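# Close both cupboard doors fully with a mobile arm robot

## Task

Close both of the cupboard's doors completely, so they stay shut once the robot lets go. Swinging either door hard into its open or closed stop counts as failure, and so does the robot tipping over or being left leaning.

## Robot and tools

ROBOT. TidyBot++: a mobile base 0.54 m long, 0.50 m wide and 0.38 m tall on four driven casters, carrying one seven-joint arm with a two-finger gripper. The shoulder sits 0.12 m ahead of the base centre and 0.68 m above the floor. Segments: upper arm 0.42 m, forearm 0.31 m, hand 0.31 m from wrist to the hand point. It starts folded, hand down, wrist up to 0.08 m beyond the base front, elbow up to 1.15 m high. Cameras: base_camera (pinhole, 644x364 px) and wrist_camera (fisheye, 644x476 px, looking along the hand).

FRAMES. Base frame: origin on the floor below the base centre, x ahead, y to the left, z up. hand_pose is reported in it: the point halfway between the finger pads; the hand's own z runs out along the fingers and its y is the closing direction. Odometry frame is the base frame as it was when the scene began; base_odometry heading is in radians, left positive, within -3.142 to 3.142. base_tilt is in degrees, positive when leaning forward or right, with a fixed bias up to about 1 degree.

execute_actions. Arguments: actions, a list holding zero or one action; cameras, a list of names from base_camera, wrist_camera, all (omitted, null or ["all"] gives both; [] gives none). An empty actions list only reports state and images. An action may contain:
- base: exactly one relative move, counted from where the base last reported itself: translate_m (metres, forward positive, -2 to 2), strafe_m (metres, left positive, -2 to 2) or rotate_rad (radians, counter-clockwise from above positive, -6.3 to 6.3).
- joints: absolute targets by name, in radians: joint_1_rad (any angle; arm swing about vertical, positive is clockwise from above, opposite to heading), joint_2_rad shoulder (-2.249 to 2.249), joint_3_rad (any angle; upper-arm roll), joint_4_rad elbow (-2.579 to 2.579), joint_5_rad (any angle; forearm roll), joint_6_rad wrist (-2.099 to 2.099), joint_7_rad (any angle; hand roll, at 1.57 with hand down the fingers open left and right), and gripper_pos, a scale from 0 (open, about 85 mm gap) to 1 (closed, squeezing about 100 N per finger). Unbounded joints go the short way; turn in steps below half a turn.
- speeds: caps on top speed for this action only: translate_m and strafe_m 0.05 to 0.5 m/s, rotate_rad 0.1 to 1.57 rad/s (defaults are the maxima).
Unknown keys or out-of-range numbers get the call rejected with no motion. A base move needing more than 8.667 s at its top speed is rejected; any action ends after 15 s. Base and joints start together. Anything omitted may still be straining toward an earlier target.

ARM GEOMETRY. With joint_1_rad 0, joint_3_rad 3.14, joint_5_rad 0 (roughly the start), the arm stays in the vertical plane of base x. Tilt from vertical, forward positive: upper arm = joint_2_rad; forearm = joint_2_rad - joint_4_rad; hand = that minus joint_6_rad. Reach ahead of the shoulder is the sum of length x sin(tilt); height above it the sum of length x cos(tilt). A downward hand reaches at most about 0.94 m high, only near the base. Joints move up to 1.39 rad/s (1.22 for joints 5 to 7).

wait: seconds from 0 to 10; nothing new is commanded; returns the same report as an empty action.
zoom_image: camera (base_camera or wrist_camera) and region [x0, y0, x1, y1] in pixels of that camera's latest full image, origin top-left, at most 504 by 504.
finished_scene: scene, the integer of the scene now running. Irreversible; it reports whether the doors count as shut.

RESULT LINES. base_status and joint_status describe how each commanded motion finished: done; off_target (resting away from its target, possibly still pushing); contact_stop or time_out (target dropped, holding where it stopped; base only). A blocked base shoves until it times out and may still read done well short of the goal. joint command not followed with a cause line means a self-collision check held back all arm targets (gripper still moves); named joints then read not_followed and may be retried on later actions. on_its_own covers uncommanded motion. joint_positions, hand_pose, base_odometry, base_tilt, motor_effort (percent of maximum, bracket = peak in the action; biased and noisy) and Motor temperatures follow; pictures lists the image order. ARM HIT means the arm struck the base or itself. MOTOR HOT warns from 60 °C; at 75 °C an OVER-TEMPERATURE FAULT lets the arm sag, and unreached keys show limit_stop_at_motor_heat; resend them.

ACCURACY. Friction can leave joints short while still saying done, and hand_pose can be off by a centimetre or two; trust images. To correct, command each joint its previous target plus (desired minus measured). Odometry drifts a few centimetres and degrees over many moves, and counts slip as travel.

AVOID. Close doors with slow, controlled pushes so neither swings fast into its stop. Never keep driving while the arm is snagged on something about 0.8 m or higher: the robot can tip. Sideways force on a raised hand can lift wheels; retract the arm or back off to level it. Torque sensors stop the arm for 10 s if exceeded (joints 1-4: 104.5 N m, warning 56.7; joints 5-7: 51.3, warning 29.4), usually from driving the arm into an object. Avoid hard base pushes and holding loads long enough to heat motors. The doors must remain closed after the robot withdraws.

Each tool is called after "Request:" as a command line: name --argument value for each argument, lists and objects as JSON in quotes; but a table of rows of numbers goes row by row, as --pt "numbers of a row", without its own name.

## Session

Request:
execute_actions --actions '[]'

Scene clock: 0.00 s.
Motor temperatures (°C, as the motors report them): [35 35 29 32 35 39 38]
base_odometry: x=+0.000 y=+0.000 heading=+0.000 (m, m, rad; odometry frame)
base_tilt: forward=-0.2 right=-0.5 (deg)
base_status: not commanded
joint_positions: joint_1_rad=-0.042 joint_2_rad=-0.350 joint_3_rad=+3.114 joint_4_rad=-2.562 joint_5_rad=+0.040 joint_6_rad=-0.889 joint_7_rad=+1.568 gripper_pos=+0.000
joint_status: not commanded
motor_effort: joint_1_rad=+0 joint_2_rad=+0 joint_3_rad=+1 joint_4_rad=+11 joint_5_rad=+1 joint_6_rad=+0 joint_7_rad=+0 (%)
hand_pose: x=+0.2396 y=-0.0010 z=+0.5782 quat_wxyz=(+0.020, +0.999, +0.045, +0.021) (m; base frame)
pictures: base_camera, wrist_camera
Images, in order (width x height): base_camera 644x364, wrist_camera 644x476.

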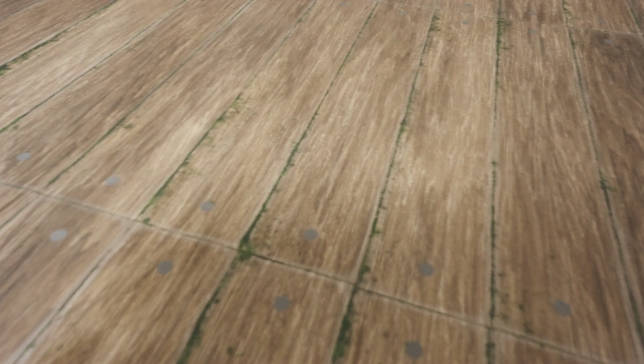

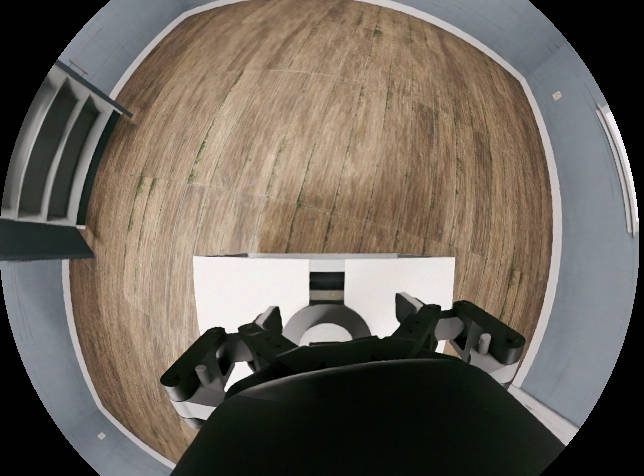

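Request:
execute_actions --actions '[{"base":{"rotate_rad":1.25},"joints":{"joint_1_rad":0,"joint_6_rad":0.2,"gripper_pos":1}}]'

Request:
zoom_image --camera "wrist_camera" --region '[180,40,520,300]'

Scene clock: 7.40 s.
Motor temperatures (°C, as the motors report them): [35 35 29 32 35 39 38]
base_odometry: x=+0.000 y=+0.000 heading=+1.249 (m, m, rad; odometry frame)
base_tilt: forward=-0.2 right=-0.5 (deg)
base_status: done
joint_positions: joint_1_rad=-0.015 joint_2_rad=-0.350 joint_3_rad=+3.114 joint_4_rad=-2.559 joint_5_rad=+0.040 joint_6_rad=+0.195 joint_7_rad=+1.568 gripper_pos=+0.999
joint_status: all done
motor_effort: joint_1_rad=+0(1) joint_2_rad=-6(6) joint_3_rad=+1(2) joint_4_rad=+18(19) joint_5_rad=+0(0) joint_6_rad=+10(10) joint_7_rad=+0(0) (%)
hand_pose: x=+0.5074 y=+0.0206 z=+0.7560 quat_wxyz=(-0.001, +0.845, +0.037, +0.534) (m; base frame)
pictures: base_camera, wrist_camera
Images, in order (width x height): base_camera 644x364, wrist_camera 644x476.

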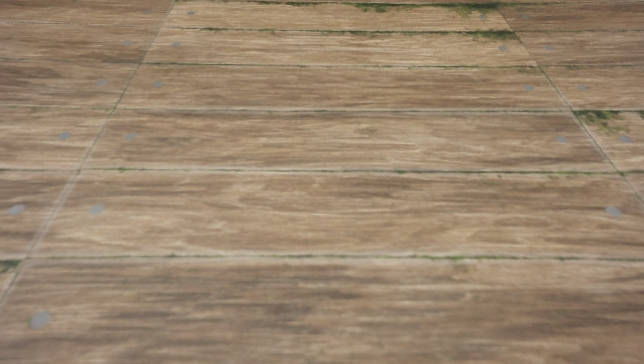

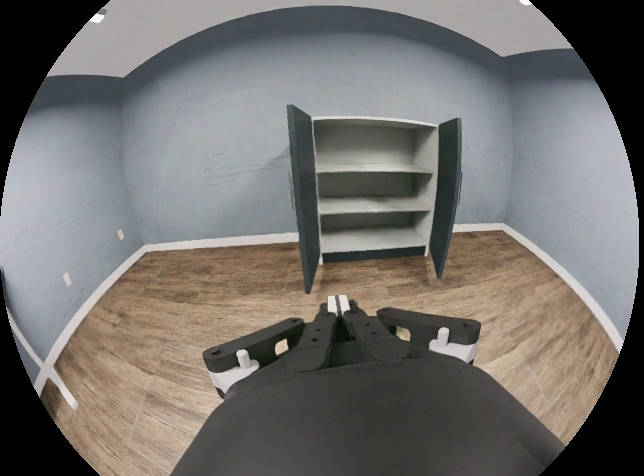

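Region (180, 40, 520, 300) of wrist_camera's 644x476 image, scaled by 1.482; it fills the top 385 rows of this view, and the rest is white.

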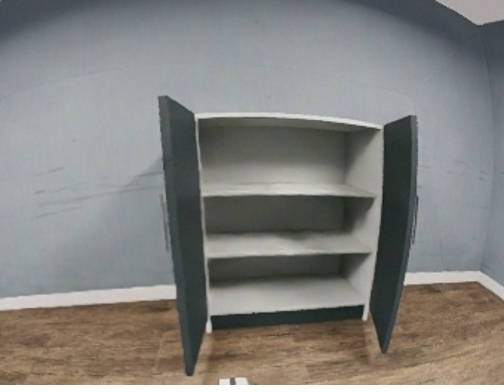

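Request:
execute_actions --actions '[{"base":{"strafe_m":0.57},"joints":{"joint_1_rad":0.35,"joint_2_rad":0.5,"joint_4_rad":-1.7,"joint_6_rad":0.63}}]' --cameras '["wrist_camera"]'

Request:
execute_actions --actions '[{"base":{"translate_m":0.3}}]' --cameras '["wrist_camera"]'

Scene clock: 17.00 s.
Motor temperatures (°C, as the motors report them): [35 35 29 32 35 39 38]
base_odometry: x=-0.541 y=+0.179 heading=+1.250 (m, m, rad; odometry frame)
base_tilt: forward=-0.2 right=-0.5 (deg)
base_status: done
joint_positions: joint_1_rad=+0.336 joint_2_rad=+0.481 joint_3_rad=+3.114 joint_4_rad=-1.713 joint_5_rad=+0.040 joint_6_rad=+0.602 joint_7_rad=+1.568 gripper_pos=+0.999
joint_status: all done
motor_effort: joint_1_rad=+0(2) joint_2_rad=-37(38) joint_3_rad=-1(1) joint_4_rad=+19(19) joint_5_rad=+0(0) joint_6_rad=+11(10) joint_7_rad=+0(0) (%)
hand_pose: x=+0.8451 y=-0.2273 z=+0.8651 quat_wxyz=(+0.106, +0.708, -0.097, +0.691) (m; base frame)
pictures: wrist_camera
Images, in order (width x height): wrist_camera 644x476.

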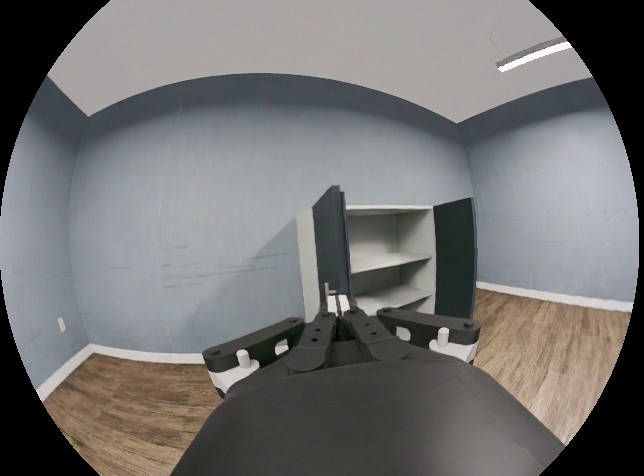

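Scene clock: 18.93 s.
Motor temperatures (°C, as the motors report them): [35 35 29 32 35 39 38]
base_odometry: x=-0.447 y=+0.464 heading=+1.251 (m, m, rad; odometry frame)
base_tilt: forward=-0.2 right=-0.5 (deg)
base_status: done
joint_positions: joint_1_rad=+0.338 joint_2_rad=+0.486 joint_3_rad=+3.114 joint_4_rad=-1.708 joint_5_rad=+0.040 joint_6_rad=+0.604 joint_7_rad=+1.568 gripper_pos=+0.999
joint_status: not commanded
motor_effort: joint_1_rad=-1(2) joint_2_rad=-37(39) joint_3_rad=+0(1) joint_4_rad=+19(21) joint_5_rad=+0(0) joint_6_rad=+11(11) joint_7_rad=+0(0) (%)
hand_pose: x=+0.8464 y=-0.2292 z=+0.8645 quat_wxyz=(+0.107, +0.707, -0.098, +0.692) (m; base frame)
pictures: wrist_camera
Images, in order (width x height): wrist_camera 644x476.

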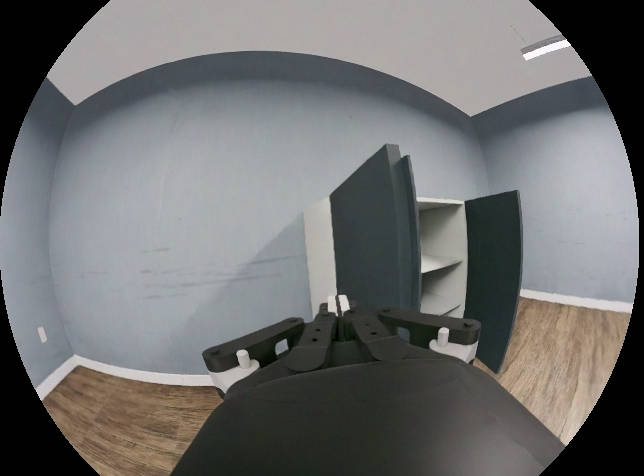

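Request:
execute_actions --actions '[{"base":{"translate_m":0.2}}]' --cameras '["wrist_camera"]'

Request:
execute_actions --actions '[{"base":{"strafe_m":-0.39},"speeds":{"strafe_m":0.07}}]' --cameras '["wrist_camera"]'

Scene clock: 32.20 s.
Motor temperatures (°C, as the motors report them): [35 35 29 32 35 39 38]
base_odometry: x=-0.384 y=+0.654 heading=+1.251 (m, m, rad; odometry frame)
base_tilt: forward=-0.2 right=-0.5 (deg)
base_status: done
joint_positions: joint_1_rad=+0.339 joint_2_rad=+0.489 joint_3_rad=+3.114 joint_4_rad=-1.706 joint_5_rad=+0.040 joint_6_rad=+0.605 joint_7_rad=+1.568 gripper_pos=+0.999
joint_status: not commanded
motor_effort: joint_1_rad=+0(2) joint_2_rad=-37(41) joint_3_rad=+0(1) joint_4_rad=+19(20) joint_5_rad=+0(0) joint_6_rad=+11(11) joint_7_rad=+0(0) (%)
hand_pose: x=+0.8470 y=-0.2304 z=+0.8632 quat_wxyz=(+0.107, +0.707, -0.098, +0.692) (m; base frame)
pictures: wrist_camera
Images, in order (width x height): wrist_camera 644x476.

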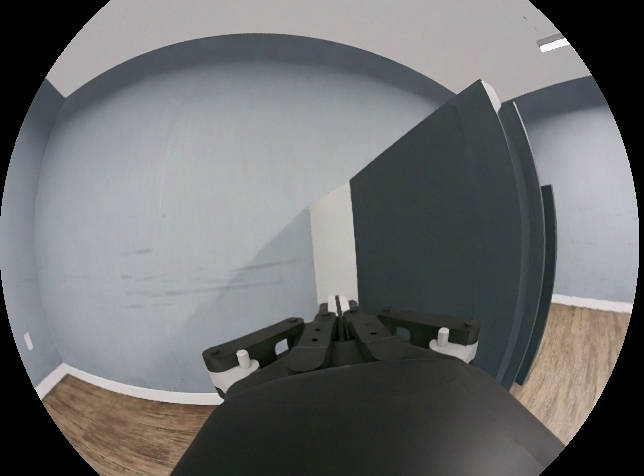

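Scene clock: 38.27 s.
Motor temperatures (°C, as the motors report them): [35 35 29 32 35 39 38]
base_odometry: x=-0.014 y=+0.532 heading=+1.252 (m, m, rad; odometry frame)
base_tilt: forward=-0.2 right=-0.5 (deg)
base_status: done
joint_positions: joint_1_rad=+0.344 joint_2_rad=+0.489 joint_3_rad=+3.114 joint_4_rad=-1.706 joint_5_rad=+0.040 joint_6_rad=+0.605 joint_7_rad=+1.568 gripper_pos=+0.999
joint_status: not commanded
motor_effort: joint_1_rad=-1(4) joint_2_rad=-37(38) joint_3_rad=+0(2) joint_4_rad=+19(20) joint_5_rad=-1(1) joint_6_rad=+11(11) joint_7_rad=+0(0) (%)
hand_pose: x=+0.8458 y=-0.2343 z=+0.8632 quat_wxyz=(+0.109, +0.707, -0.100, +0.691) (m; base frame)
pictures: wrist_camera
Images, in order (width x height): wrist_camera 644x476.

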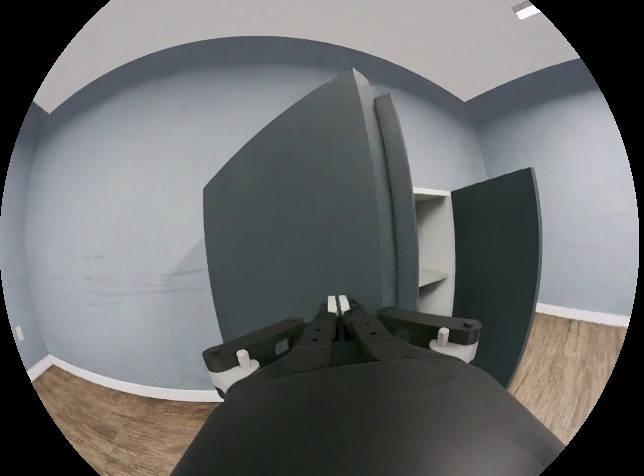

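Request:
execute_actions --actions '[{"base":{"translate_m":0.33},"speeds":{"translate_m":0.05}}]' --cameras '["wrist_camera"]'

Scene clock: 58.03 s.
Motor temperatures (°C, as the motors report them): [35 36 29 32 35 39 38]
base_odometry: x=+0.090 y=+0.845 heading=+1.251 (m, m, rad; odometry frame)
base_tilt: forward=-0.2 right=-0.5 (deg)
base_status: done
joint_positions: joint_1_rad=+0.345 joint_2_rad=+0.490 joint_3_rad=+3.114 joint_4_rad=-1.706 joint_5_rad=+0.040 joint_6_rad=+0.606 joint_7_rad=+1.568 gripper_pos=+0.999
joint_status: not commanded
motor_effort: joint_1_rad=+0(2) joint_2_rad=-37(40) joint_3_rad=-1(1) joint_4_rad=+20(22) joint_5_rad=+0(0) joint_6_rad=+11(12) joint_7_rad=+0(0) (%)
hand_pose: x=+0.8459 y=-0.2343 z=+0.8638 quat_wxyz=(+0.109, +0.707, -0.100, +0.692) (m; base frame)
pictures: wrist_camera
Images, in order (width x height): wrist_camera 644x476.

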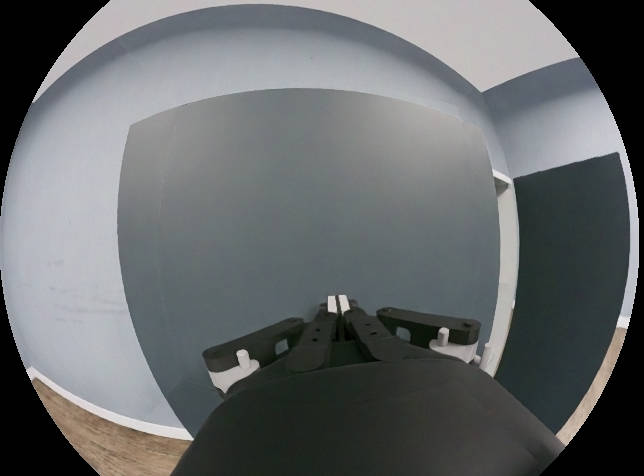

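Request:
execute_actions --actions '[{"base":{"translate_m":0.05},"speeds":{"translate_m":0.05}}]' --cameras '[]'

Request:
execute_actions --actions '[{"base":{"translate_m":-0.6}}]' --cameras '["wrist_camera"]'

Request:
execute_actions --actions '[{"base":{"strafe_m":-1.07},"joints":{"joint_1_rad":-0.15}}]' --cameras '["wrist_camera"]'

Scene clock: 69.67 s.
Motor temperatures (°C, as the motors report them): [35 36 29 32 35 39 38]
base_odometry: x=+0.106 y=+0.893 heading=+1.251 (m, m, rad; odometry frame)
base_tilt: forward=-0.2 right=-0.5 (deg)
base_status: done
joint_positions: joint_1_rad=+0.350 joint_2_rad=+0.464 joint_3_rad=+3.114 joint_4_rad=-1.741 joint_5_rad=+0.040 joint_6_rad=+0.609 joint_7_rad=+1.568 gripper_pos=+0.999
joint_status: not commanded
motor_effort: joint_1_rad=-3(5) joint_2_rad=-30(40) joint_3_rad=-2(3) joint_4_rad=+27(30) joint_5_rad=+1(1) joint_6_rad=+12(13) joint_7_rad=+0(0) (%)
hand_pose: x=+0.8338 y=-0.2346 z=+0.8638 quat_wxyz=(+0.111, +0.709, -0.102, +0.689) (m; base frame)
pictures: none
No camera images: the call's "cameras" was empty. Leave "cameras" out to get every camera's image.

Scene clock: 72.37 s.
Motor temperatures (°C, as the motors report them): [35 36 29 32 35 39 38]
base_odometry: x=-0.083 y=+0.323 heading=+1.251 (m, m, rad; odometry frame)
base_tilt: forward=-0.2 right=-0.5 (deg)
base_status: done
joint_positions: joint_1_rad=+0.350 joint_2_rad=+0.493 joint_3_rad=+3.114 joint_4_rad=-1.697 joint_5_rad=+0.040 joint_6_rad=+0.609 joint_7_rad=+1.568 gripper_pos=+0.999
joint_status: not commanded
motor_effort: joint_1_rad=+0(2) joint_2_rad=-37(42) joint_3_rad=+0(1) joint_4_rad=+19(25) joint_5_rad=+0(1) joint_6_rad=+11(12) joint_7_rad=+0(0) (%)
hand_pose: x=+0.8469 y=-0.2391 z=+0.8668 quat_wxyz=(+0.111, +0.704, -0.101, +0.694) (m; base frame)
pictures: wrist_camera
Images, in order (width x height): wrist_camera 644x476.

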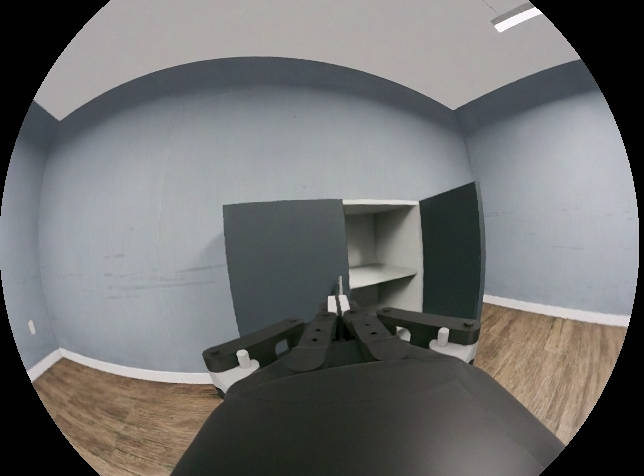

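Scene clock: 75.87 s.
Motor temperatures (°C, as the motors report them): [35 36 29 32 35 39 38]
base_odometry: x=+0.933 y=-0.014 heading=+1.251 (m, m, rad; odometry frame)
base_tilt: forward=-0.2 right=-0.5 (deg)
base_status: done
joint_positions: joint_1_rad=-0.142 joint_2_rad=+0.493 joint_3_rad=+3.109 joint_4_rad=-1.697 joint_5_rad=+0.040 joint_6_rad=+0.609 joint_7_rad=+1.568 gripper_pos=+0.999
joint_status: all done
motor_effort: joint_1_rad=+0(5) joint_2_rad=-38(39) joint_3_rad=-1(2) joint_4_rad=+19(21) joint_5_rad=+0(1) joint_6_rad=+11(11) joint_7_rad=+0(0) (%)
hand_pose: x=+0.8730 y=+0.1356 z=+0.8669 quat_wxyz=(-0.063, +0.707, +0.074, +0.701) (m; base frame)
pictures: wrist_camera
Images, in order (width x height): wrist_camera 644x476.

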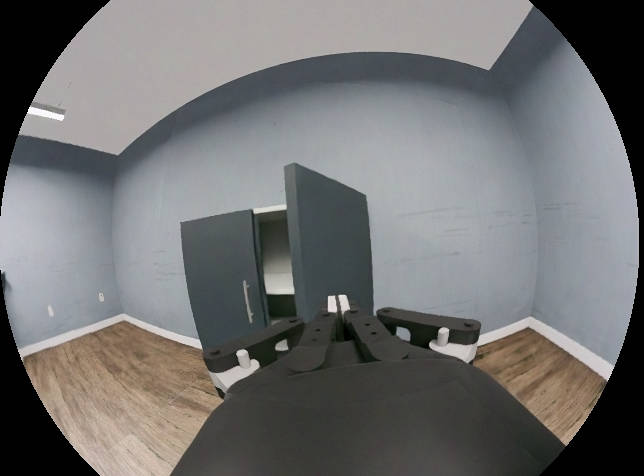

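Request:
execute_actions --actions '[{"base":{"translate_m":0.27},"speeds":{"translate_m":0.15}}]' --cameras '["wrist_camera"]'

Request:
execute_actions --actions '[{"base":{"strafe_m":0.2},"speeds":{"strafe_m":0.06}}]' --cameras '["wrist_camera"]'

Scene clock: 85.10 s.
Motor temperatures (°C, as the motors report them): [35 36 29 32 35 39 38]
base_odometry: x=+1.018 y=+0.243 heading=+1.251 (m, m, rad; odometry frame)
base_tilt: forward=-0.2 right=-0.5 (deg)
base_status: done
joint_positions: joint_1_rad=-0.142 joint_2_rad=+0.493 joint_3_rad=+3.109 joint_4_rad=-1.697 joint_5_rad=+0.040 joint_6_rad=+0.609 joint_7_rad=+1.568 gripper_pos=+0.999
joint_status: not commanded
motor_effort: joint_1_rad=+0(1) joint_2_rad=-38(40) joint_3_rad=+0(1) joint_4_rad=+19(20) joint_5_rad=+0(0) joint_6_rad=+11(11) joint_7_rad=+0(0) (%)
hand_pose: x=+0.8729 y=+0.1356 z=+0.8667 quat_wxyz=(-0.063, +0.707, +0.074, +0.700) (m; base frame)
pictures: wrist_camera
Images, in order (width x height): wrist_camera 644x476.

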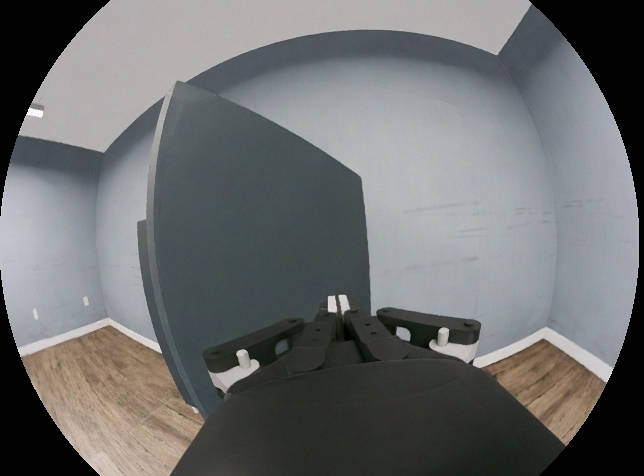

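Scene clock: 88.93 s.
Motor temperatures (°C, as the motors report them): [35 36 29 32 35 39 38]
base_odometry: x=+0.829 y=+0.306 heading=+1.251 (m, m, rad; odometry frame)
base_tilt: forward=-0.2 right=-0.6 (deg)
base_status: done
joint_positions: joint_1_rad=-0.145 joint_2_rad=+0.493 joint_3_rad=+3.110 joint_4_rad=-1.697 joint_5_rad=+0.040 joint_6_rad=+0.609 joint_7_rad=+1.568 gripper_pos=+0.999
joint_status: not commanded
motor_effort: joint_1_rad=+0(5) joint_2_rad=-37(38) joint_3_rad=+0(3) joint_4_rad=+19(19) joint_5_rad=+0(1) joint_6_rad=+11(11) joint_7_rad=+0(0) (%)
hand_pose: x=+0.8726 y=+0.1375 z=+0.8667 quat_wxyz=(-0.064, +0.707, +0.075, +0.700) (m; base frame)
pictures: wrist_camera
Images, in order (width x height): wrist_camera 644x476.

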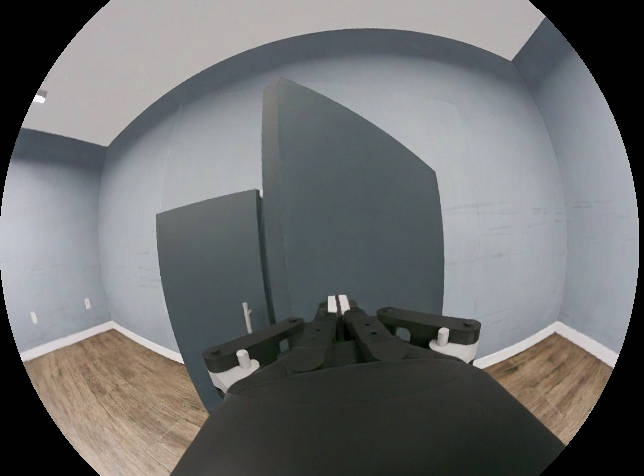

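Request:
execute_actions --actions '[{"base":{"translate_m":0.315},"speeds":{"translate_m":0.05}}]' --cameras '["wrist_camera"]'

Request:
execute_actions --actions '[{"base":{"translate_m":-0.07}}]' --cameras '["wrist_camera"]'

Scene clock: 100.63 s.
Motor temperatures (°C, as the motors report them): [35 36 29 32 35 39 38]
base_odometry: x=+0.927 y=+0.605 heading=+1.251 (m, m, rad; odometry frame)
base_tilt: forward=-0.2 right=-0.6 (deg)
base_status: done
joint_positions: joint_1_rad=-0.145 joint_2_rad=+0.493 joint_3_rad=+3.110 joint_4_rad=-1.698 joint_5_rad=+0.040 joint_6_rad=+0.610 joint_7_rad=+1.568 gripper_pos=+0.999
joint_status: not commanded
motor_effort: joint_1_rad=+0(1) joint_2_rad=-37(40) joint_3_rad=-1(1) joint_4_rad=+19(21) joint_5_rad=+0(0) joint_6_rad=+11(12) joint_7_rad=+0(0) (%)
hand_pose: x=+0.8724 y=+0.1375 z=+0.8668 quat_wxyz=(-0.064, +0.707, +0.075, +0.701) (m; base frame)
pictures: wrist_camera
Images, in order (width x height): wrist_camera 644x476.

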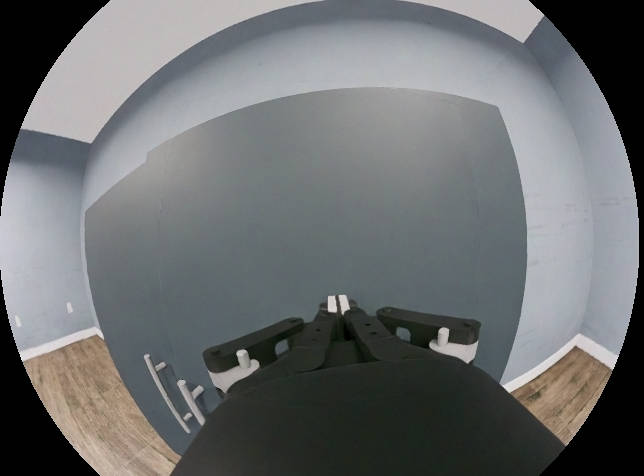

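Scene clock: 101.73 s.
Motor temperatures (°C, as the motors report them): [35 36 29 32 35 39 38]
base_odometry: x=+0.906 y=+0.539 heading=+1.251 (m, m, rad; odometry frame)
base_tilt: forward=-0.2 right=-0.5 (deg)
base_status: done
joint_positions: joint_1_rad=-0.145 joint_2_rad=+0.493 joint_3_rad=+3.110 joint_4_rad=-1.698 joint_5_rad=+0.040 joint_6_rad=+0.610 joint_7_rad=+1.568 gripper_pos=+0.999
joint_status: not commanded
motor_effort: joint_1_rad=+0(3) joint_2_rad=-37(41) joint_3_rad=+0(2) joint_4_rad=+19(20) joint_5_rad=+0(0) joint_6_rad=+11(11) joint_7_rad=+0(0) (%)
hand_pose: x=+0.8724 y=+0.1375 z=+0.8667 quat_wxyz=(-0.064, +0.707, +0.075, +0.701) (m; base frame)
pictures: wrist_camera
Images, in order (width x height): wrist_camera 644x476.

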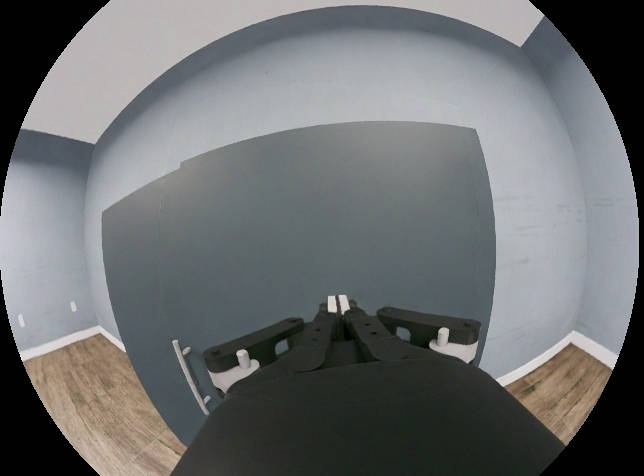

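Request:
execute_actions --actions '[{"base":{"translate_m":0.1},"speeds":{"translate_m":0.05}}]' --cameras '[]'

Request:
execute_actions --actions '[{"base":{"translate_m":-0.07}}]' --cameras '["wrist_camera"]'

Scene clock: 111.40 s.
Motor temperatures (°C, as the motors report them): [35 36 29 32 35 39 38]
base_odometry: x=+0.937 y=+0.633 heading=+1.251 (m, m, rad; odometry frame)
base_tilt: forward=-0.2 right=-0.5 (deg)
base_status: done
joint_positions: joint_1_rad=-0.148 joint_2_rad=+0.461 joint_3_rad=+3.110 joint_4_rad=-1.743 joint_5_rad=+0.040 joint_6_rad=+0.613 joint_7_rad=+1.568 gripper_pos=+0.999
joint_status: not commanded
motor_effort: joint_1_rad=+2(5) joint_2_rad=-30(39) joint_3_rad=+2(3) joint_4_rad=+27(30) joint_5_rad=-1(1) joint_6_rad=+12(13) joint_7_rad=+0(0) (%)
hand_pose: x=+0.8576 y=+0.1378 z=+0.8667 quat_wxyz=(-0.065, +0.710, +0.076, +0.697) (m; base frame)
pictures: none
No camera images: the call's "cameras" was empty. Leave "cameras" out to get every camera's image.

Scene clock: 112.50 s.
Motor temperatures (°C, as the motors report them): [35 36 29 32 35 39 38]
base_odometry: x=+0.915 y=+0.567 heading=+1.250 (m, m, rad; odometry frame)
base_tilt: forward=-0.2 right=-0.6 (deg)
base_status: done
joint_positions: joint_1_rad=-0.148 joint_2_rad=+0.491 joint_3_rad=+3.111 joint_4_rad=-1.697 joint_5_rad=+0.040 joint_6_rad=+0.613 joint_7_rad=+1.568 gripper_pos=+0.999
joint_status: not commanded
motor_effort: joint_1_rad=-1(2) joint_2_rad=-36(40) joint_3_rad=+0(1) joint_4_rad=+19(26) joint_5_rad=+0(1) joint_6_rad=+10(11) joint_7_rad=+0(0) (%)
hand_pose: x=+0.8718 y=+0.1393 z=+0.8694 quat_wxyz=(-0.065, +0.705, +0.075, +0.702) (m; base frame)
pictures: wrist_camera
Images, in order (width x height): wrist_camera 644x476.

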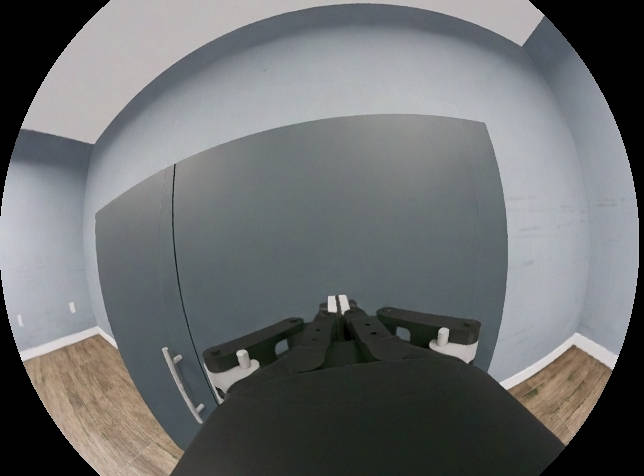

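Request:
finished_scene --scene 2

The scene is finished: the task was done.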